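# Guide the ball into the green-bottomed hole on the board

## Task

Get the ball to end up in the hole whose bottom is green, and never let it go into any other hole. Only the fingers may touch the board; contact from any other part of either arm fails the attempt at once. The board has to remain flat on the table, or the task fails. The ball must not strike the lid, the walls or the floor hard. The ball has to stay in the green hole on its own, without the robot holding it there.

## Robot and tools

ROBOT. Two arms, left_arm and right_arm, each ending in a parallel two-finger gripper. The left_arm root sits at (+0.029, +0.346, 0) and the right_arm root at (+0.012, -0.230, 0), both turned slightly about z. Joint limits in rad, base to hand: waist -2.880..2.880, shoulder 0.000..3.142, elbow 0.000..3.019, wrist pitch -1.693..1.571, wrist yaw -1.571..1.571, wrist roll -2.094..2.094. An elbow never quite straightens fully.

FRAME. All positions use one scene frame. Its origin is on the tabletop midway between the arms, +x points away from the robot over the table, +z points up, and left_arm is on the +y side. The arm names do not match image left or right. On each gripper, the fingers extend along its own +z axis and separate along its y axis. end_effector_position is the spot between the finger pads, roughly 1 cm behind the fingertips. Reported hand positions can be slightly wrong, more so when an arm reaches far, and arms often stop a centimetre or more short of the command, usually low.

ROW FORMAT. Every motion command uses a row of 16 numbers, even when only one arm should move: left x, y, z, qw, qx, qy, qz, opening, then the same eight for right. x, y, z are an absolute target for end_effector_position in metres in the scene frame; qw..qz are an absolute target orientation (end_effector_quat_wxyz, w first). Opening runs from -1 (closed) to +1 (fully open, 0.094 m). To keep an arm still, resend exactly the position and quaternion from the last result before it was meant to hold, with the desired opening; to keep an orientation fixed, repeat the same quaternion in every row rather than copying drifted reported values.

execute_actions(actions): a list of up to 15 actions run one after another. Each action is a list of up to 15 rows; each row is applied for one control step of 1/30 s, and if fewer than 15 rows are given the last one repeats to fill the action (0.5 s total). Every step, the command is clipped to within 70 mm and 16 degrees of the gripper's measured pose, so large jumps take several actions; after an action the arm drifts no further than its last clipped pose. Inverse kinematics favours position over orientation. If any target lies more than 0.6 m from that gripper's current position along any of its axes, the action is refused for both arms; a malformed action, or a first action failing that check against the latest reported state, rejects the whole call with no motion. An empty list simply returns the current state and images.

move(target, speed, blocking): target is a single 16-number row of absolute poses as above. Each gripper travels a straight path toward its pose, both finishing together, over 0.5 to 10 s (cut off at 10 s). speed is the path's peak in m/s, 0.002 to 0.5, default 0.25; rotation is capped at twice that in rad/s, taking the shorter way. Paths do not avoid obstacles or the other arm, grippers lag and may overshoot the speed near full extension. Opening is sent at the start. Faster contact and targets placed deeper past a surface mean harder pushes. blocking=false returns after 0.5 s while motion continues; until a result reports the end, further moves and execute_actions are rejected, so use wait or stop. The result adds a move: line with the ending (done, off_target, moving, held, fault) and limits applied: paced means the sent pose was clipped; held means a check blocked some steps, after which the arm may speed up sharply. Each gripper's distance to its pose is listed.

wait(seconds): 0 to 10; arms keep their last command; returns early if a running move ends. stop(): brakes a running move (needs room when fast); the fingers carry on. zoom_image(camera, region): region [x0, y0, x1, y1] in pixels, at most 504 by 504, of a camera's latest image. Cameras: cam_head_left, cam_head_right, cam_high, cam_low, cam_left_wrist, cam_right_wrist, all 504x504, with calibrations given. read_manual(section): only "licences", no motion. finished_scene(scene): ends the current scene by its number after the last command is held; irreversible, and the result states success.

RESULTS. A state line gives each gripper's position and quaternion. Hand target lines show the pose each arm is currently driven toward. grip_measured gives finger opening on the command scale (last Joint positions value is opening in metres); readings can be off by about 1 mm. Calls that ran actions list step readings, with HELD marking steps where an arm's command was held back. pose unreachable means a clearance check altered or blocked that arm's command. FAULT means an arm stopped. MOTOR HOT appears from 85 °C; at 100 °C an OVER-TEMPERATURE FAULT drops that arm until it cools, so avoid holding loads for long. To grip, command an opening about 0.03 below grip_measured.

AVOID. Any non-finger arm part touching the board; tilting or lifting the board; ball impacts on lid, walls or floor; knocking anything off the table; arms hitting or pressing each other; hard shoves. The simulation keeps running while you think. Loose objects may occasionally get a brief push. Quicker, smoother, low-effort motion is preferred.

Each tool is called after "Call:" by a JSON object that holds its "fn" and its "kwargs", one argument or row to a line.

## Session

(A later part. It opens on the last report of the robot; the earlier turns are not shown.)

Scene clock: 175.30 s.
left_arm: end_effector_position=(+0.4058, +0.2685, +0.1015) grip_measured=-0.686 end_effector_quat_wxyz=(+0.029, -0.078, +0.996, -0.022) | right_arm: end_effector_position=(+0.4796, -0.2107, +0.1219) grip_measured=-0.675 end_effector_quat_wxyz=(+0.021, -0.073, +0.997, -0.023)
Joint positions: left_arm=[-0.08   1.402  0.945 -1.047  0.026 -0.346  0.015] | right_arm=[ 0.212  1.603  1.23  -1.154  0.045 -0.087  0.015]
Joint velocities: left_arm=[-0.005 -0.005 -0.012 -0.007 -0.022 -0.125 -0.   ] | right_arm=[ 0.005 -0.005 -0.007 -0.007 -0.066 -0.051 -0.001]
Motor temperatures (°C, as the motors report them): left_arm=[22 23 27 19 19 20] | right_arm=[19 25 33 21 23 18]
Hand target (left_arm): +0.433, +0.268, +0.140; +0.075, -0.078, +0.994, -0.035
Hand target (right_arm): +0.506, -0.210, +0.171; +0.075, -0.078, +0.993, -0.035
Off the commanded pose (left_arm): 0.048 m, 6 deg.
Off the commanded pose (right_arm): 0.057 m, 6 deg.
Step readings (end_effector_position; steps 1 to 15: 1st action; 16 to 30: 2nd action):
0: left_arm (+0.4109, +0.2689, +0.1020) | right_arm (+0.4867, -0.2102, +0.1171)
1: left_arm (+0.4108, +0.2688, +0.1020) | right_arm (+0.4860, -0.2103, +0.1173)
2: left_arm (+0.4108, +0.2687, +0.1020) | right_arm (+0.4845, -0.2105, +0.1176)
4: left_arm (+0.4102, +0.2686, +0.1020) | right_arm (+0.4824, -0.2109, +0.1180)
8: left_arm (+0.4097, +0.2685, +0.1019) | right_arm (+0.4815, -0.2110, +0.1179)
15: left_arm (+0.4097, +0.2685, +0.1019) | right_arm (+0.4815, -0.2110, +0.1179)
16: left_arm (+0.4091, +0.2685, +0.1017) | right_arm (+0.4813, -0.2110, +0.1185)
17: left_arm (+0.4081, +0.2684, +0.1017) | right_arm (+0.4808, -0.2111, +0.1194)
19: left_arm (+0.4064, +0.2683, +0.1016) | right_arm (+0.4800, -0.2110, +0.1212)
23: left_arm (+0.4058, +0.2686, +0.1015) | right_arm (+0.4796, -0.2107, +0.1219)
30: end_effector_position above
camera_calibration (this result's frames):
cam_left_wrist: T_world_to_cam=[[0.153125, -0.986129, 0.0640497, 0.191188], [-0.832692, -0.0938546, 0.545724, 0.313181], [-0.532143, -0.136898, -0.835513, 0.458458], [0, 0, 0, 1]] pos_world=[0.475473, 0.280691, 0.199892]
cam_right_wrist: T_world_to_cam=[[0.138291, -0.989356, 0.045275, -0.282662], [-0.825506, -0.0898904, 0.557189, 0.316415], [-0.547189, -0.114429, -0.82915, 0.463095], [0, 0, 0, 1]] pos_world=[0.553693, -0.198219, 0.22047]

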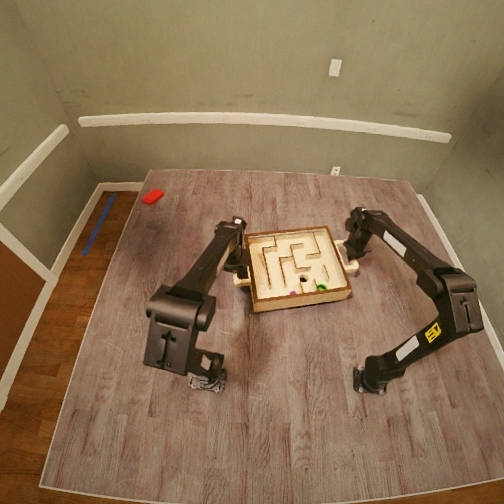

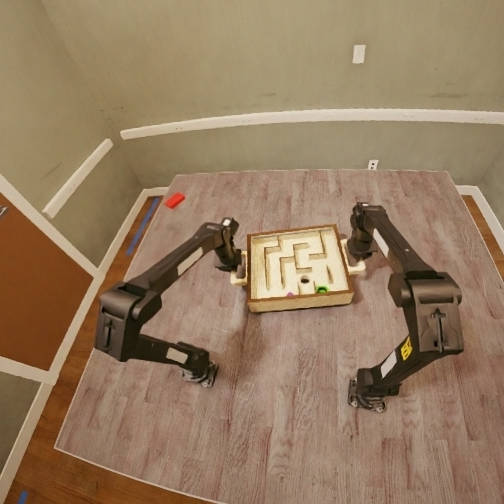

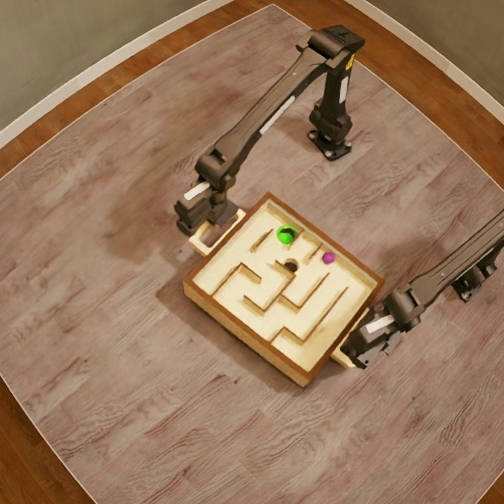

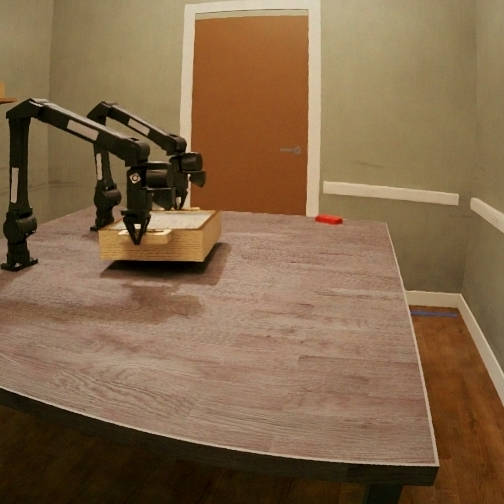

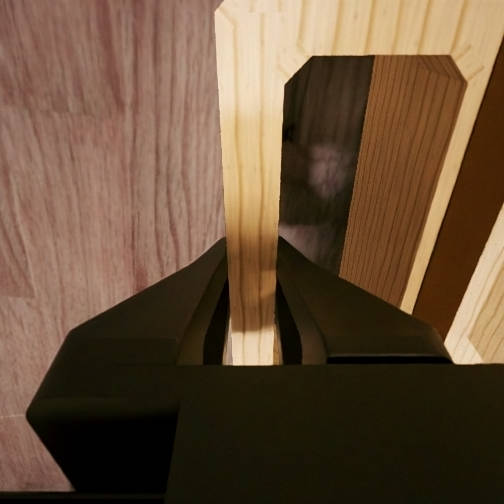

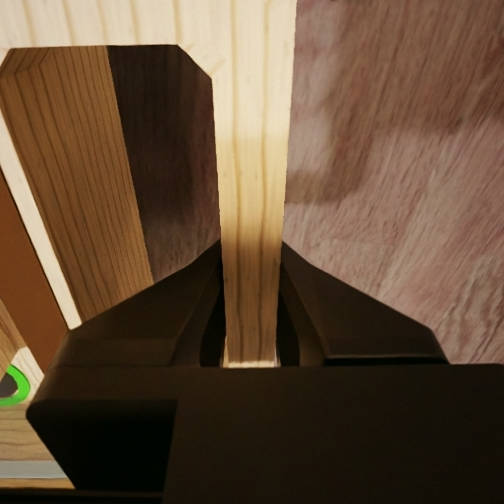

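Call:
{"fn": "execute_actions", "kwargs": {
  "actions": []
}}

Scene clock: 178.13 s.
left_arm: end_effector_position=(+0.4058, +0.2685, +0.1015) grip_measured=-0.686 end_effector_quat_wxyz=(+0.029, -0.078, +0.996, -0.022) | right_arm: end_effector_position=(+0.4796, -0.2107, +0.1219) grip_measured=-0.675 end_effector_quat_wxyz=(+0.021, -0.073, +0.997, -0.023)
Joint positions: left_arm=[-0.08   1.402  0.945 -1.047  0.026 -0.346  0.015] | right_arm=[ 0.212  1.603  1.23  -1.154  0.045 -0.087  0.015]
Joint velocities: left_arm=[ 0.005 -0.015 -0.007 -0.012 -0.022  0.066 -0.   ] | right_arm=[ 0.005  0.005 -0.007  0.007  0.022 -0.066  0.001]
Motor temperatures (°C, as the motors report them): left_arm=[22 23 28 19 18 20] | right_arm=[19 25 33 21 23 18]
Hand target (left_arm): +0.433, +0.268, +0.140; +0.075, -0.078, +0.994, -0.035
Hand target (right_arm): +0.506, -0.210, +0.171; +0.075, -0.078, +0.993, -0.035
Off the commanded pose (left_arm): 0.048 m, 6 deg.
Off the commanded pose (right_arm): 0.057 m, 6 deg.
camera_calibration (this result's frames):
cam_left_wrist: T_world_to_cam=[[0.153125, -0.986129, 0.0640497, 0.191188], [-0.832692, -0.0938546, 0.545724, 0.313181], [-0.532143, -0.136898, -0.835513, 0.458458], [0, 0, 0, 1]] pos_world=[0.475473, 0.280691, 0.199892]
cam_right_wrist: T_world_to_cam=[[0.138291, -0.989356, 0.045275, -0.282662], [-0.825506, -0.0898904, 0.557189, 0.316415], [-0.547189, -0.114429, -0.82915, 0.463095], [0, 0, 0, 1]] pos_world=[0.553693, -0.198219, 0.22047]

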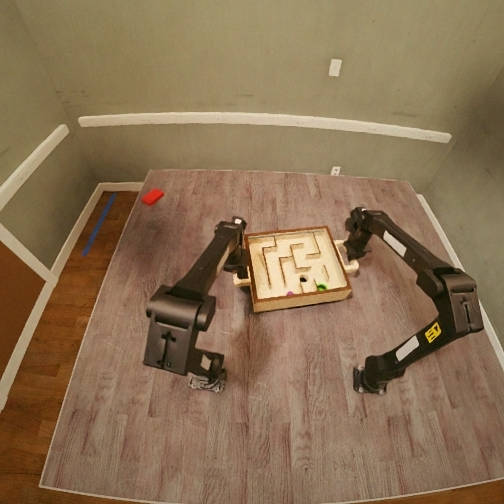

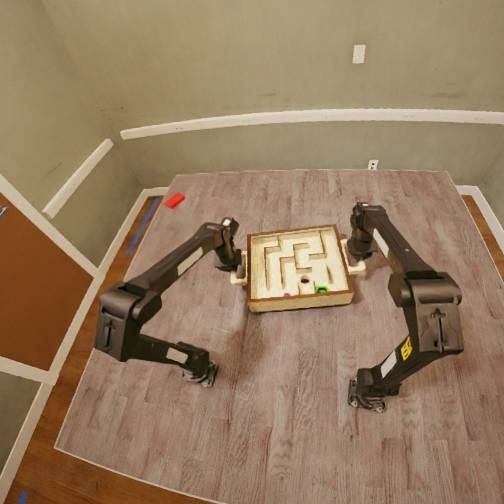

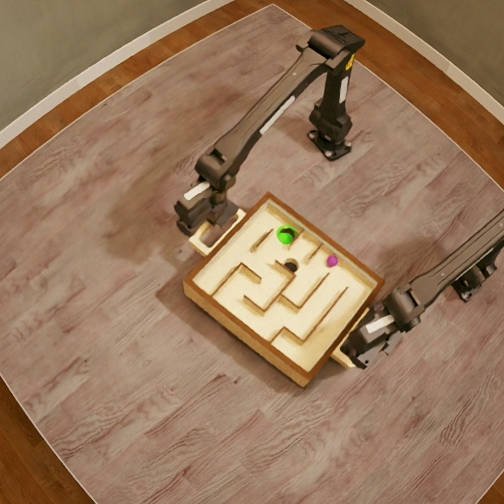

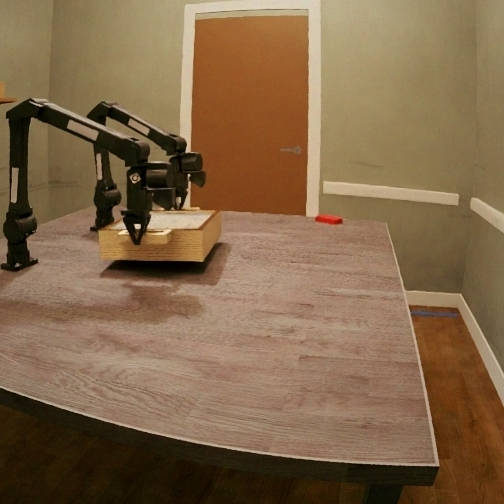

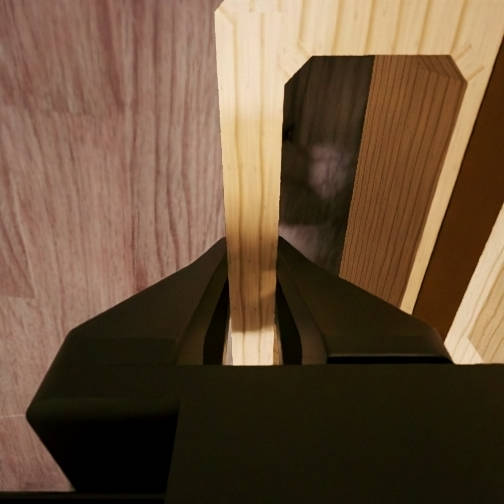

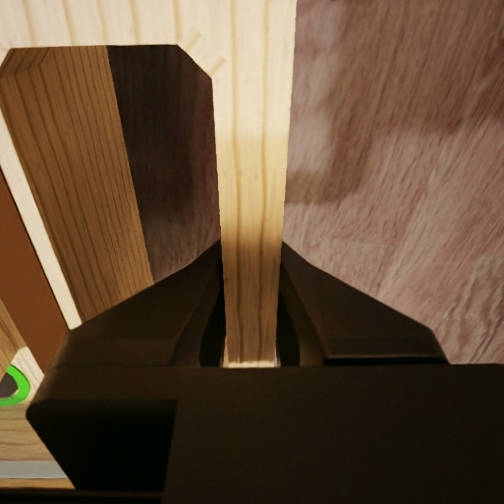

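Creeping slowly—excellent.

Call:
{"fn": "wait", "kwargs": {
  "seconds": 2
}}

Call:
{"fn": "zoom_image", "kwargs": {
  "camera": "cam_high",
  "region": [150,190,380,420]
}}

Scene clock: 182.50 s.
left_arm: end_effector_position=(+0.4058, +0.2685, +0.1015) grip_measured=-0.686 end_effector_quat_wxyz=(+0.029, -0.078, +0.996, -0.022) | right_arm: end_effector_position=(+0.4796, -0.2107, +0.1219) grip_measured=-0.675 end_effector_quat_wxyz=(+0.021, -0.073, +0.997, -0.023)
Joint positions: left_arm=[-0.08   1.402  0.945 -1.047  0.026 -0.346  0.015] | right_arm=[ 0.212  1.603  1.23  -1.154  0.045 -0.087  0.015]
Joint velocities: left_arm=[ 0.005 -0.005 -0.002 -0.007  0.022  0.051  0.   ] | right_arm=[ 0.005 -0.005 -0.007 -0.007 -0.007 -0.066 -0.001]
Motor temperatures (°C, as the motors report them): left_arm=[22 23 28 19 18 20] | right_arm=[19 24 34 21 23 18]
Hand target (left_arm): +0.433, +0.268, +0.140; +0.075, -0.078, +0.994, -0.035
Hand target (right_arm): +0.506, -0.210, +0.171; +0.075, -0.078, +0.993, -0.035
Off the commanded pose (left_arm): 0.048 m, 6 deg.
Off the commanded pose (right_arm): 0.057 m, 6 deg.
wait: 2.00 s; at rest from the start
camera_calibration (this result's frames):
cam_left_wrist: T_world_to_cam=[[0.153125, -0.986129, 0.0640497, 0.191188], [-0.832692, -0.0938546, 0.545724, 0.313181], [-0.532143, -0.136898, -0.835513, 0.458458], [0, 0, 0, 1]] pos_world=[0.475473, 0.280691, 0.199892]
cam_right_wrist: T_world_to_cam=[[0.138291, -0.989356, 0.045275, -0.282662], [-0.825506, -0.0898904, 0.557189, 0.316415], [-0.547189, -0.114429, -0.82915, 0.463095], [0, 0, 0, 1]] pos_world=[0.553693, -0.198219, 0.22047]

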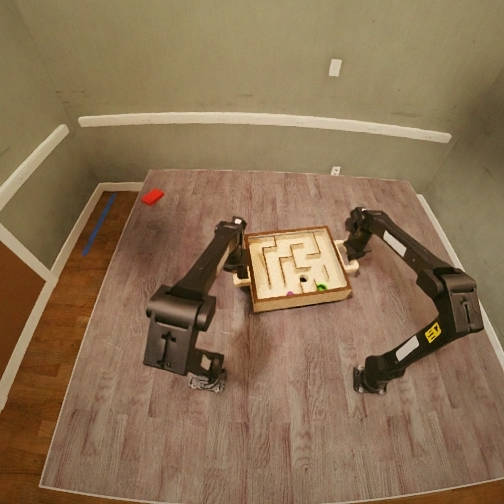

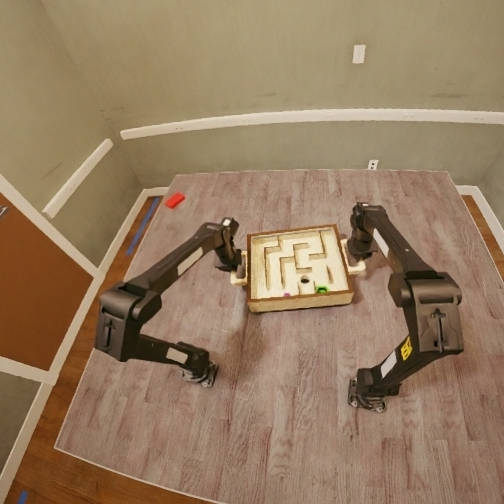

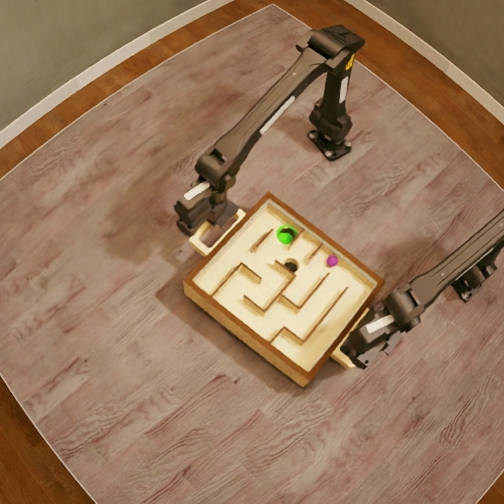

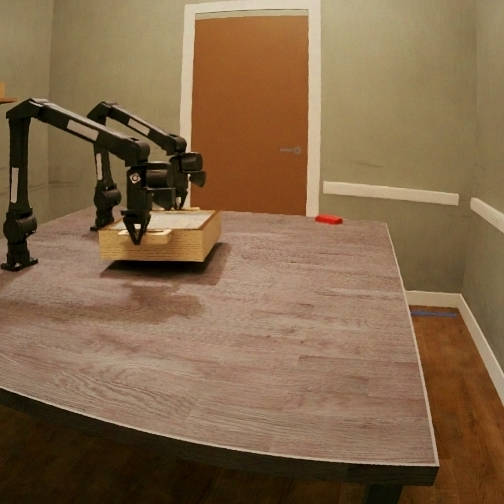

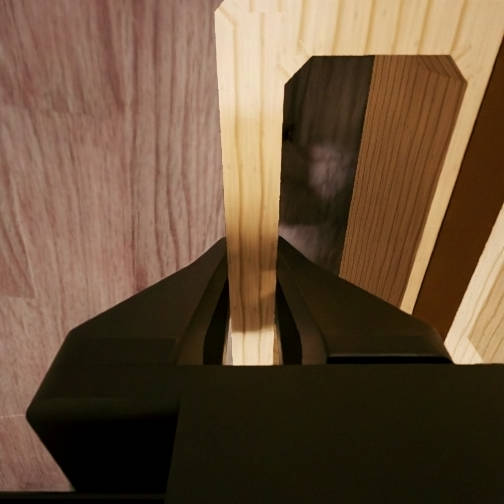

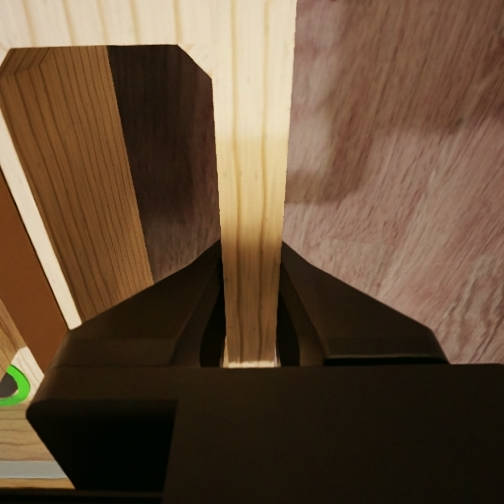

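Region (150, 190, 380, 420) of cam_high's 504x504 image, scaled by 2.191, with more detail than that image has.

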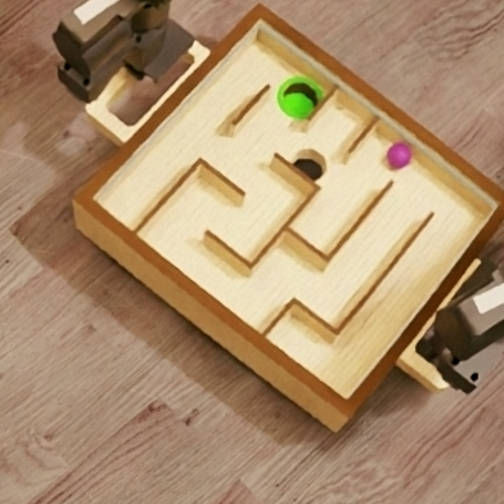

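Call:
{"fn": "execute_actions", "kwargs": {
  "actions": [
    [[0.435,0.268,0.138,0.065,-0.078,0.994,-0.038,-0.8,0.511,-0.210,0.170,0.065,-0.078,0.994,-0.038,-0.8]],
    [[0.435,0.268,0.138,0.065,-0.078,0.994,-0.038,-0.8,0.511,-0.210,0.170,0.065,-0.078,0.994,-0.038,-0.8]]
  ]
}}

Call:
{"fn": "zoom_image", "kwargs": {
  "camera": "cam_high",
  "region": [150,190,380,420]
}}

Call:
{"fn": "wait", "kwargs": {
  "seconds": 1
}}

Call:
{"fn": "zoom_image", "kwargs": {
  "camera": "cam_high",
  "region": [150,190,380,420]
}}

Scene clock: 188.20 s.
left_arm: end_effector_position=(+0.4031, +0.2680, +0.0994) grip_measured=-0.686 end_effector_quat_wxyz=(+0.019, -0.079, +0.996, -0.026) | right_arm: end_effector_position=(+0.4780, -0.2110, +0.1262) grip_measured=-0.675 end_effector_quat_wxyz=(+0.014, -0.074, +0.997, -0.027)
Joint positions: left_arm=[-0.077  1.408  0.945 -1.057  0.04  -0.345  0.015] | right_arm=[ 0.215  1.603  1.242 -1.18   0.054 -0.087  0.015]
Joint velocities: left_arm=[-0.005  0.015  0.017 -0.012  0.022 -0.022 -0.001] | right_arm=[-0.005 -0.015  0.002 -0.007  0.007  0.007  0.   ]
Motor temperatures (°C, as the motors report them): left_arm=[22 23 28 19 18 20] | right_arm=[19 24 35 21 23 18]
Hand target (left_arm): +0.433, +0.269, +0.138; +0.066, -0.078, +0.994, -0.037
Hand target (right_arm): +0.506, -0.210, +0.171; +0.066, -0.078, +0.994, -0.038
Off the commanded pose (left_arm): 0.050 m, 5 deg.
Off the commanded pose (right_arm): 0.055 m, 6 deg.
Step readings (end_effector_position; steps 1 to 15: 1st action; 16 to 30: 2nd action):
0: left_arm (+0.4058, +0.2685, +0.1015) | right_arm (+0.4796, -0.2107, +0.1219)
1: left_arm (+0.4054, +0.2683, +0.1012) | right_arm (+0.4793, -0.2110, +0.1224)
2: left_arm (+0.4047, +0.2681, +0.1009) | right_arm (+0.4789, -0.2112, +0.1233)
4: left_arm (+0.4033, +0.2678, +0.0998) | right_arm (+0.4784, -0.2110, +0.1255)
8: left_arm (+0.4031, +0.2680, +0.0994) | right_arm (+0.4780, -0.2110, +0.1262)
15: left_arm (+0.4031, +0.2680, +0.0994) | right_arm (+0.4780, -0.2110, +0.1262)
16: left_arm (+0.4031, +0.2680, +0.0994) | right_arm (+0.4780, -0.2110, +0.1262)
17: left_arm (+0.4031, +0.2680, +0.0994) | right_arm (+0.4780, -0.2110, +0.1262)
19: left_arm (+0.4031, +0.2680, +0.0994) | right_arm (+0.4780, -0.2110, +0.1262)
23: left_arm (+0.4031, +0.2680, +0.0994) | right_arm (+0.4780, -0.2110, +0.1262)
30: end_effector_position above
camera_calibration (this result's frames):
cam_left_wrist: T_world_to_cam=[[0.156535, -0.985044, 0.0720103, 0.188825], [-0.822548, -0.0896585, 0.561584, 0.305242], [-0.546728, -0.147139, -0.824281, 0.462677], [0, 0, 0, 1]] pos_world=[0.474477, 0.281446, 0.196359]
cam_right_wrist: T_world_to_cam=[[0.141612, -0.988485, 0.053326, -0.2853], [-0.818079, -0.0865275, 0.56856, 0.308422], [-0.557398, -0.12414, -0.820912, 0.467579], [0, 0, 0, 1]] pos_world=[0.553344, -0.197282, 0.223699]

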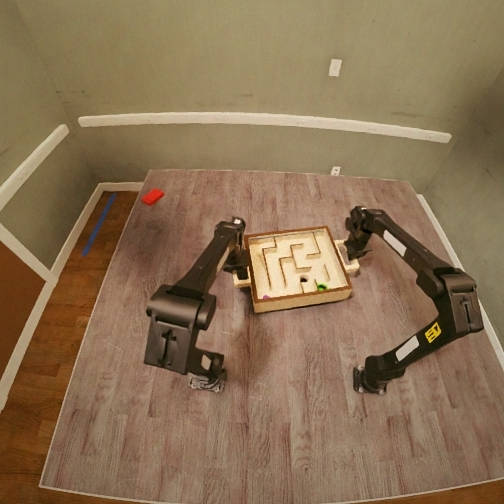

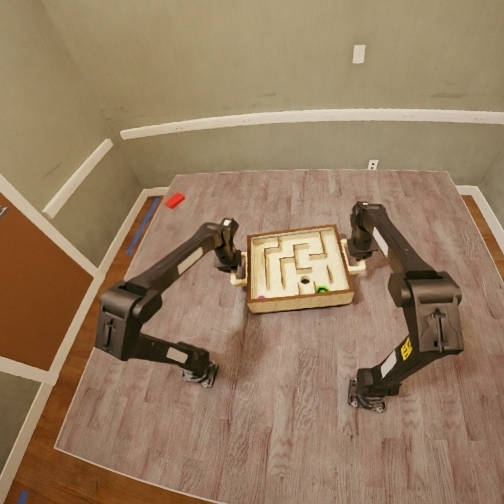

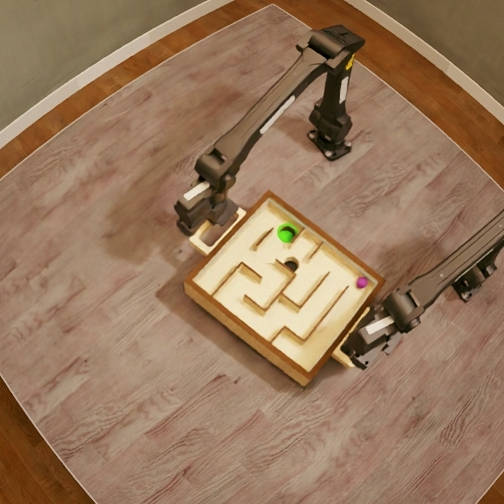

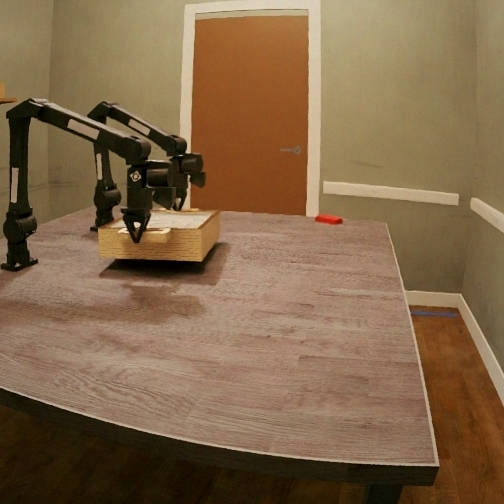

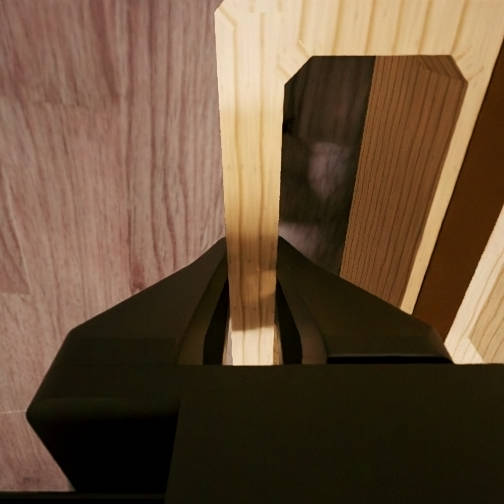

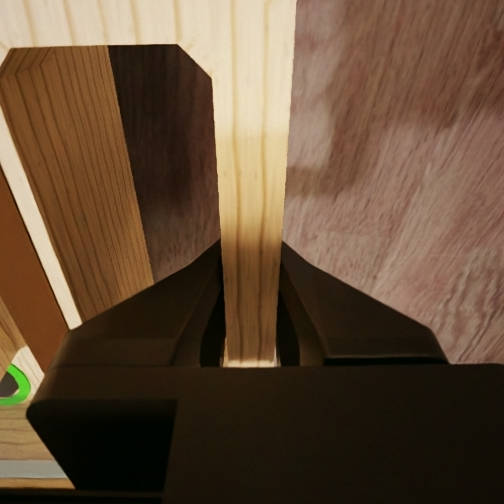

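Region (150, 190, 380, 420) of cam_high's 504x504 image, scaled by 2.191, with more detail than that image has.

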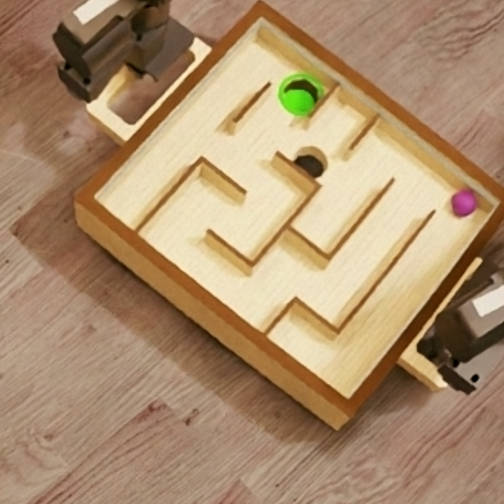

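Scene clock: 189.20 s.
left_arm: end_effector_position=(+0.4031, +0.2680, +0.0994) grip_measured=-0.686 end_effector_quat_wxyz=(+0.019, -0.079, +0.996, -0.026) | right_arm: end_effector_position=(+0.4780, -0.2110, +0.1262) grip_measured=-0.675 end_effector_quat_wxyz=(+0.014, -0.074, +0.997, -0.027)
Joint positions: left_arm=[-0.077  1.408  0.945 -1.057  0.04  -0.345  0.015] | right_arm=[ 0.215  1.603  1.242 -1.18   0.054 -0.087  0.015]
Joint velocities: left_arm=[ 0.005 -0.005  0.002 -0.027  0.007 -0.037  0.001] | right_arm=[ 0.005  0.005 -0.012 -0.012 -0.007 -0.037 -0.001]
Motor temperatures (°C, as the motors report them): left_arm=[22 23 28 19 18 20] | right_arm=[19 24 35 21 23 18]
Hand target (left_arm): +0.433, +0.269, +0.138; +0.066, -0.078, +0.994, -0.037
Hand target (right_arm): +0.506, -0.210, +0.171; +0.066, -0.078, +0.994, -0.038
Off the commanded pose (left_arm): 0.050 m, 5 deg.
Off the commanded pose (right_arm): 0.055 m, 6 deg.
wait: 1.00 s; at rest by 0.17 s
camera_calibration (this result's frames):
cam_left_wrist: T_world_to_cam=[[0.156535, -0.985044, 0.0720103, 0.188825], [-0.822548, -0.0896585, 0.561584, 0.305242], [-0.546728, -0.147139, -0.824281, 0.462677], [0, 0, 0, 1]] pos_world=[0.474477, 0.281446, 0.196359]
cam_right_wrist: T_world_to_cam=[[0.141612, -0.988485, 0.053326, -0.2853], [-0.818079, -0.0865275, 0.56856, 0.308422], [-0.557398, -0.12414, -0.820912, 0.467579], [0, 0, 0, 1]] pos_world=[0.553344, -0.197282, 0.223699]

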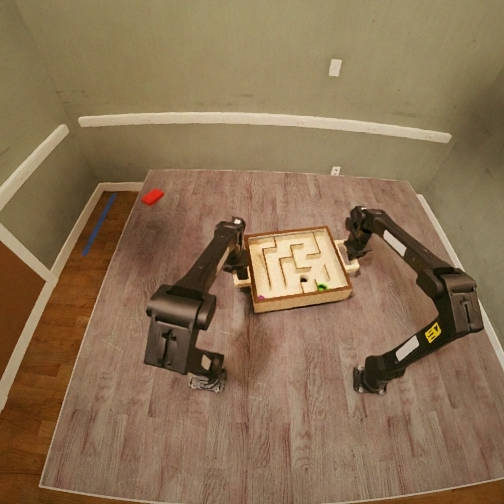

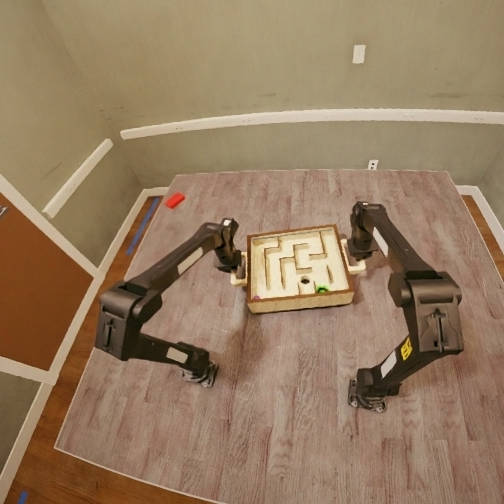

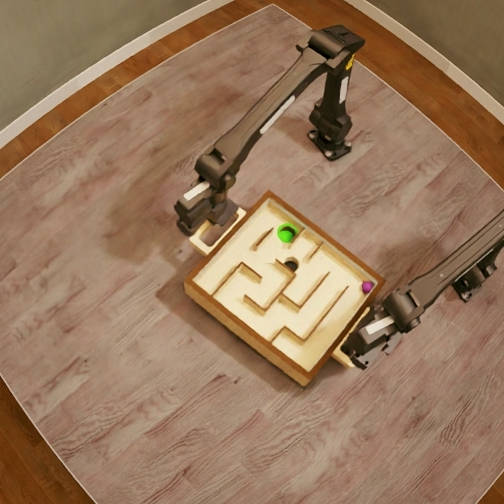

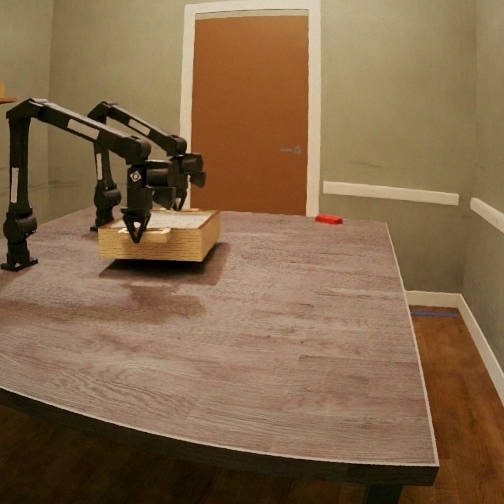

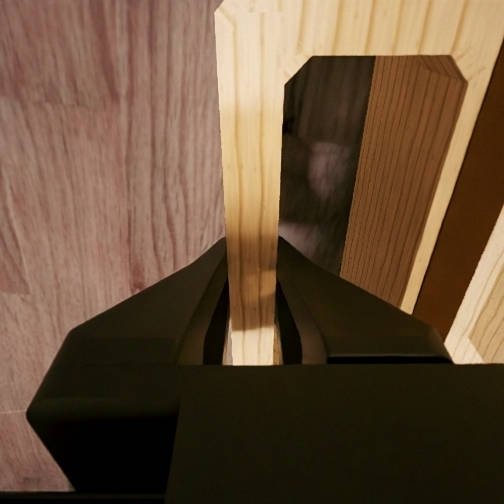

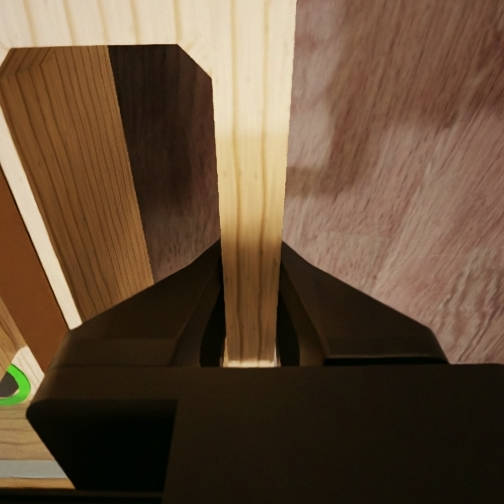

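Region (150, 190, 380, 420) of cam_high's 504x504 image, scaled by 2.191, with more detail than that image has.

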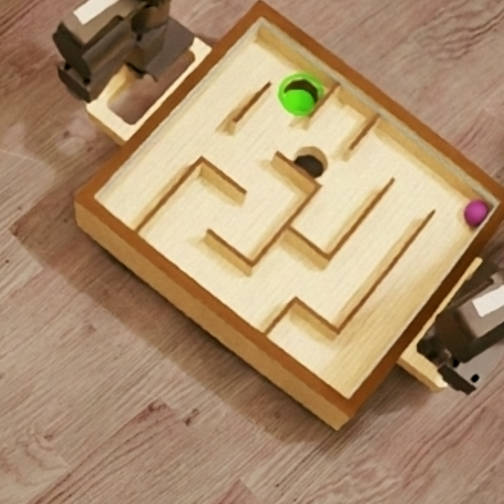

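Call:
{"fn": "execute_actions", "kwargs": {
  "actions": [
    [[0.435,0.268,0.148,0.075,-0.078,0.994,-0.015,-0.8,0.511,-0.210,0.158,0.075,-0.078,0.994,-0.015,-0.8]],
    [[0.435,0.268,0.154,0.075,-0.078,0.994,0,-0.8,0.511,-0.210,0.150,0.075,-0.078,0.994,0,-0.8]],
    [[0.435,0.268,0.154,0.075,-0.078,0.994,0,-0.8,0.511,-0.210,0.150,0.075,-0.078,0.994,0,-0.8]]
  ]
}}

Call:
{"fn": "zoom_image", "kwargs": {
  "camera": "cam_high",
  "region": [150,190,380,420]
}}

Scene clock: 198.07 s.
left_arm: end_effector_position=(+0.4064, +0.2730, +0.1085) grip_measured=-0.687 end_effector_quat_wxyz=(+0.023, -0.082, +0.996, +0.002) | right_arm: end_effector_position=(+0.4862, -0.2056, +0.1223) grip_measured=-0.675 end_effector_quat_wxyz=(+0.028, -0.078, +0.997, +0.001)
Joint positions: left_arm=[-0.088  1.407  0.971 -1.092 -0.017 -0.361  0.015] | right_arm=[ 0.204  1.612  1.242 -1.145 -0.004 -0.104  0.015]
Joint velocities: left_arm=[ 0.005 -0.005  0.012 -0.027  0.081 -0.037  0.001] | right_arm=[ 0.005 -0.024 -0.017 -0.007  0.051  0.022 -0.001]
Motor temperatures (°C, as the motors report them): left_arm=[22 23 29 19 18 20] | right_arm=[19 24 35 21 23 18]
Hand target (left_arm): +0.433, +0.268, +0.153; +0.075, -0.078, +0.994, -0.000
Hand target (right_arm): +0.509, -0.210, +0.151; +0.075, -0.079, +0.994, -0.000
Off the commanded pose (left_arm): 0.054 m, 6 deg.
Off the commanded pose (right_arm): 0.037 m, 5 deg.
Step readings (end_effector_position; steps 1 to 15: 1st action; 16 to 30: 2nd action; 31 to 45: 3rd action):
0: left_arm (+0.4031, +0.2680, +0.0994) | right_arm (+0.4780, -0.2110, +0.1262)
1: left_arm (+0.4029, +0.2699, +0.0993) | right_arm (+0.4784, -0.2092, +0.1261)
2: left_arm (+0.4022, +0.2714, +0.0992) | right_arm (+0.4792, -0.2076, +0.1260)
4: left_arm (+0.4027, +0.2720, +0.1003) | right_arm (+0.4807, -0.2068, +0.1256)
8: left_arm (+0.4040, +0.2720, +0.1015) | right_arm (+0.4817, -0.2068, +0.1254)
15: left_arm (+0.4040, +0.2720, +0.1015) | right_arm (+0.4818, -0.2068, +0.1254)
16: left_arm (+0.4038, +0.2731, +0.1018) | right_arm (+0.4821, -0.2057, +0.1254)
17: left_arm (+0.4034, +0.2739, +0.1027) | right_arm (+0.4831, -0.2046, +0.1253)
19: left_arm (+0.4042, +0.2738, +0.1056) | right_arm (+0.4846, -0.2046, +0.1238)
23: left_arm (+0.4069, +0.2731, +0.1085) | right_arm (+0.4861, -0.2056, +0.1223)
30: left_arm (+0.4064, +0.2730, +0.1085) | right_arm (+0.4862, -0.2056, +0.1223)
31: left_arm (+0.4064, +0.2730, +0.1085) | right_arm (+0.4862, -0.2056, +0.1223)
32: left_arm (+0.4064, +0.2730, +0.1085) | right_arm (+0.4862, -0.2056, +0.1223)
34: left_arm (+0.4064, +0.2730, +0.1085) | right_arm (+0.4862, -0.2056, +0.1223)
38: left_arm (+0.4064, +0.2730, +0.1085) | right_arm (+0.4862, -0.2056, +0.1223)
45: end_effector_position above
camera_calibration (this result's frames):
cam_left_wrist: T_world_to_cam=[[0.163592, -0.986397, 0.0160799, 0.196128], [-0.823481, -0.127561, 0.552817, 0.314964], [-0.543246, -0.103678, -0.833147, 0.460417], [0, 0, 0, 1]] pos_world=[0.477401, 0.281372, 0.206324]
cam_right_wrist: T_world_to_cam=[[0.14911, -0.98882, -0.00136786, -0.277931], [-0.829773, -0.125879, 0.54372, 0.318432], [-0.537813, -0.0799393, -0.839265, 0.471502], [0, 0, 0, 1]] pos_world=[0.559249, -0.197049, 0.222197]

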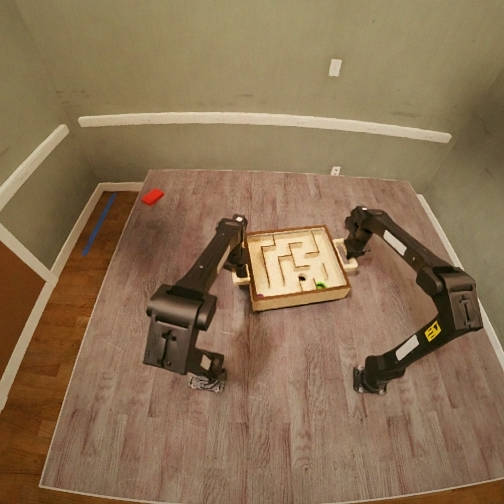

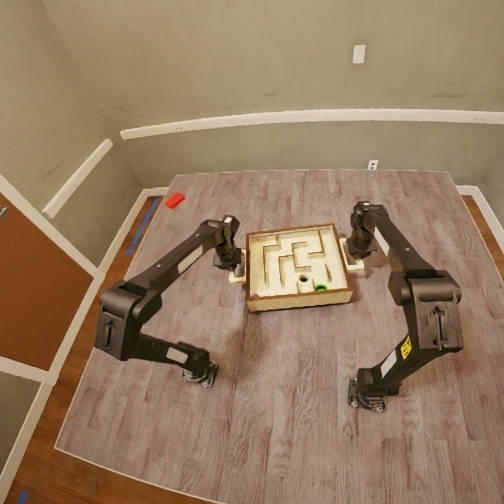

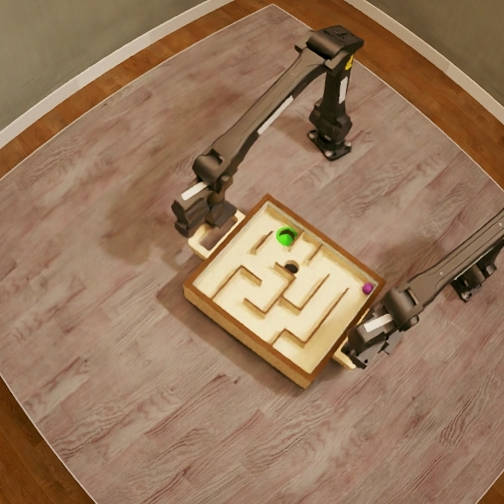

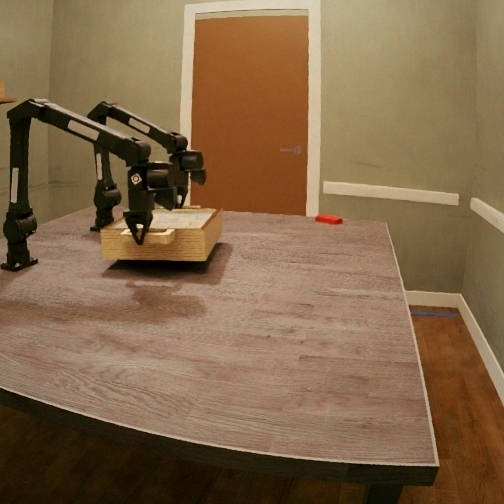

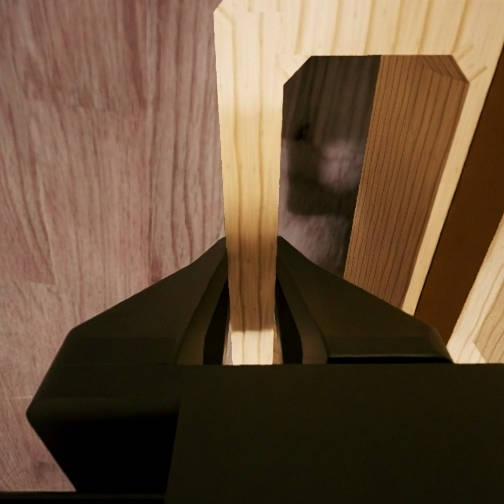

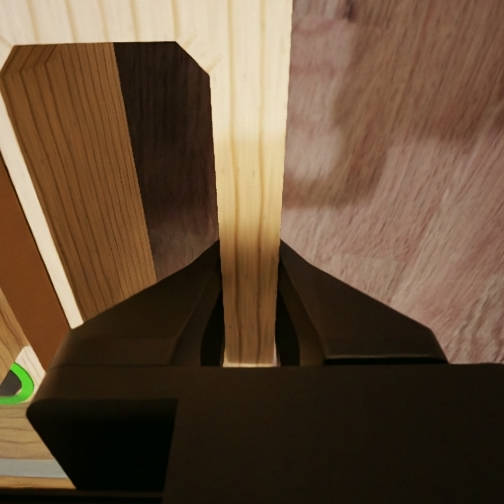

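Region (150, 190, 380, 420) of cam_high's 504x504 image, scaled by 2.191, with more detail than that image has.

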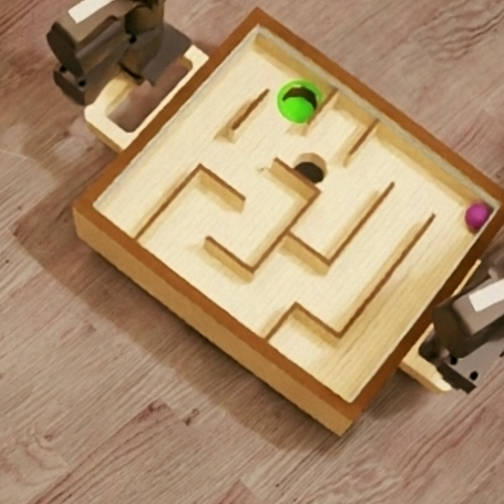

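Call:
{"fn": "execute_actions", "kwargs": {
  "actions": [
    [[0.435,0.268,0.158,0.075,-0.078,0.994,0.012,-0.8,0.511,-0.210,0.136,0.075,-0.078,0.994,0.012,-0.8]],
    [[0.435,0.268,0.158,0.075,-0.078,0.994,0.012,-0.8,0.511,-0.210,0.136,0.075,-0.078,0.994,0.012,-0.8]]
  ]
}}

Call:
{"fn": "zoom_image", "kwargs": {
  "camera": "cam_high",
  "region": [150,190,380,420]
}}

Scene clock: 202.43 s.
left_arm: end_effector_position=(+0.4065, +0.2736, +0.1124) grip_measured=-0.687 end_effector_quat_wxyz=(+0.023, -0.084, +0.996, +0.015) | right_arm: end_effector_position=(+0.4888, -0.2044, +0.1113) grip_measured=-0.675 end_effector_quat_wxyz=(+0.030, -0.079, +0.996, +0.015)
Joint positions: left_arm=[-0.098  1.407  0.982 -1.11  -0.043 -0.374  0.015] | right_arm=[ 0.196  1.627  1.229 -1.113 -0.032 -0.114  0.015]
Joint velocities: left_arm=[-0.015  0.005 -0.012  0.012 -0.066 -0.007  0.001] | right_arm=[ 0.005 -0.015 -0.012  0.007  0.022  0.007  0.001]
Motor temperatures (°C, as the motors report them): left_arm=[22 23 29 19 19 20] | right_arm=[19 24 35 21 23 18]
Hand target (left_arm): +0.433, +0.268, +0.157; +0.075, -0.078, +0.994, +0.012
Hand target (right_arm): +0.509, -0.210, +0.137; +0.075, -0.079, +0.994, +0.012
Off the commanded pose (left_arm): 0.054 m, 6 deg.
Off the commanded pose (right_arm): 0.034 m, 5 deg.
Step readings (end_effector_position; steps 1 to 15: 1st action; 16 to 30: 2nd action):
0: left_arm (+0.4064, +0.2730, +0.1085) | right_arm (+0.4862, -0.2056, +0.1223)
1: left_arm (+0.4063, +0.2737, +0.1088) | right_arm (+0.4866, -0.2048, +0.1217)
2: left_arm (+0.4060, +0.2743, +0.1095) | right_arm (+0.4877, -0.2041, +0.1207)
4: left_arm (+0.4068, +0.2741, +0.1114) | right_arm (+0.4886, -0.2041, +0.1168)
8: left_arm (+0.4071, +0.2734, +0.1124) | right_arm (+0.4890, -0.2045, +0.1116)
15: left_arm (+0.4065, +0.2736, +0.1124) | right_arm (+0.4888, -0.2044, +0.1113)
16: left_arm (+0.4065, +0.2736, +0.1124) | right_arm (+0.4888, -0.2044, +0.1113)
17: left_arm (+0.4065, +0.2736, +0.1124) | right_arm (+0.4888, -0.2044, +0.1113)
19: left_arm (+0.4065, +0.2736, +0.1124) | right_arm (+0.4888, -0.2044, +0.1113)
23: left_arm (+0.4065, +0.2736, +0.1124) | right_arm (+0.4888, -0.2044, +0.1113)
30: end_effector_position above
camera_calibration (this result's frames):
cam_left_wrist: T_world_to_cam=[[0.167221, -0.98587, -0.00988986, 0.197935], [-0.821825, -0.144924, 0.551, 0.317202], [-0.544648, -0.0840112, -0.834446, 0.459087], [0, 0, 0, 1]] pos_world=[0.477626, 0.279677, 0.210262]
cam_right_wrist: T_world_to_cam=[[0.153012, -0.987818, -0.028349, -0.275882], [-0.830897, -0.144129, 0.537436, 0.324222], [-0.534975, -0.0586791, -0.842828, 0.467107], [0, 0, 0, 1]] pos_world=[0.561499, -0.198382, 0.211622]

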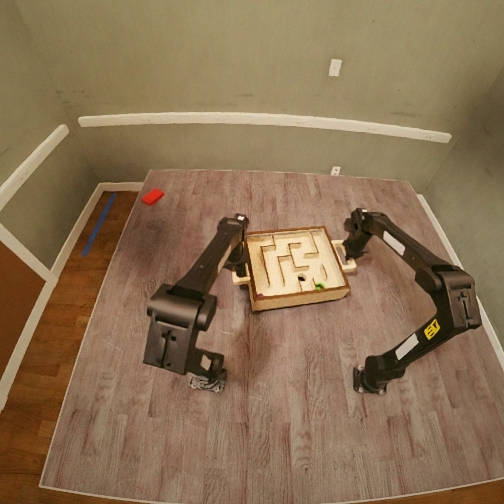

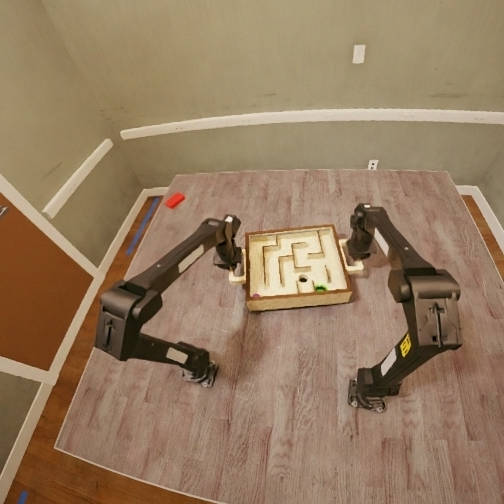

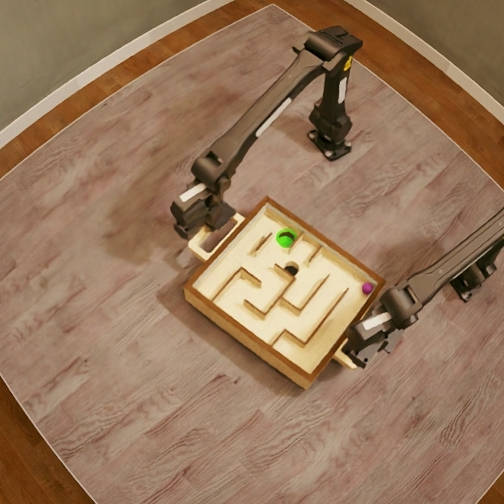

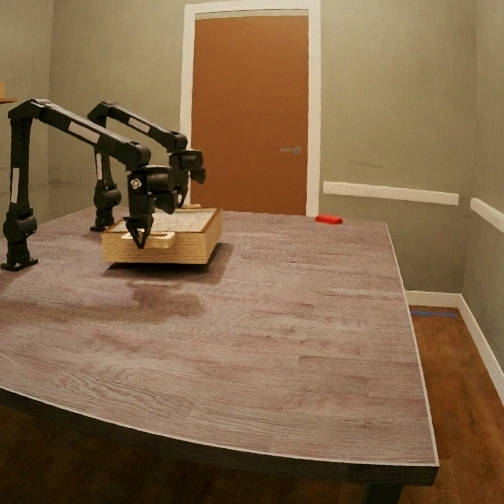

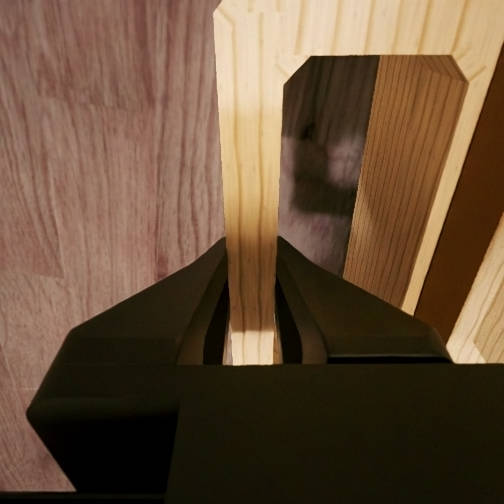

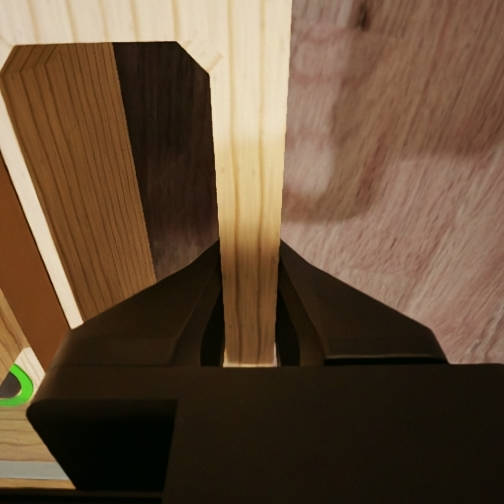

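Region (150, 190, 380, 420) of cam_high's 504x504 image, scaled by 2.191, with more detail than that image has.

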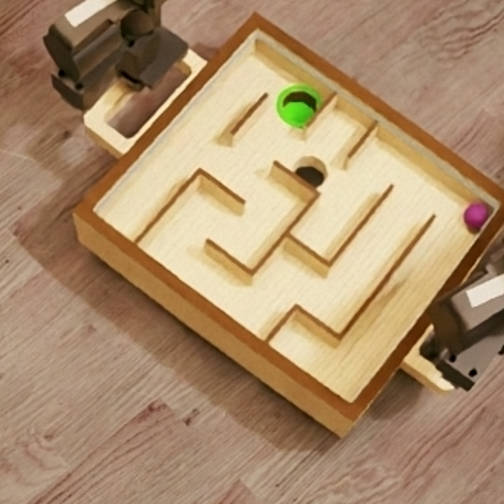

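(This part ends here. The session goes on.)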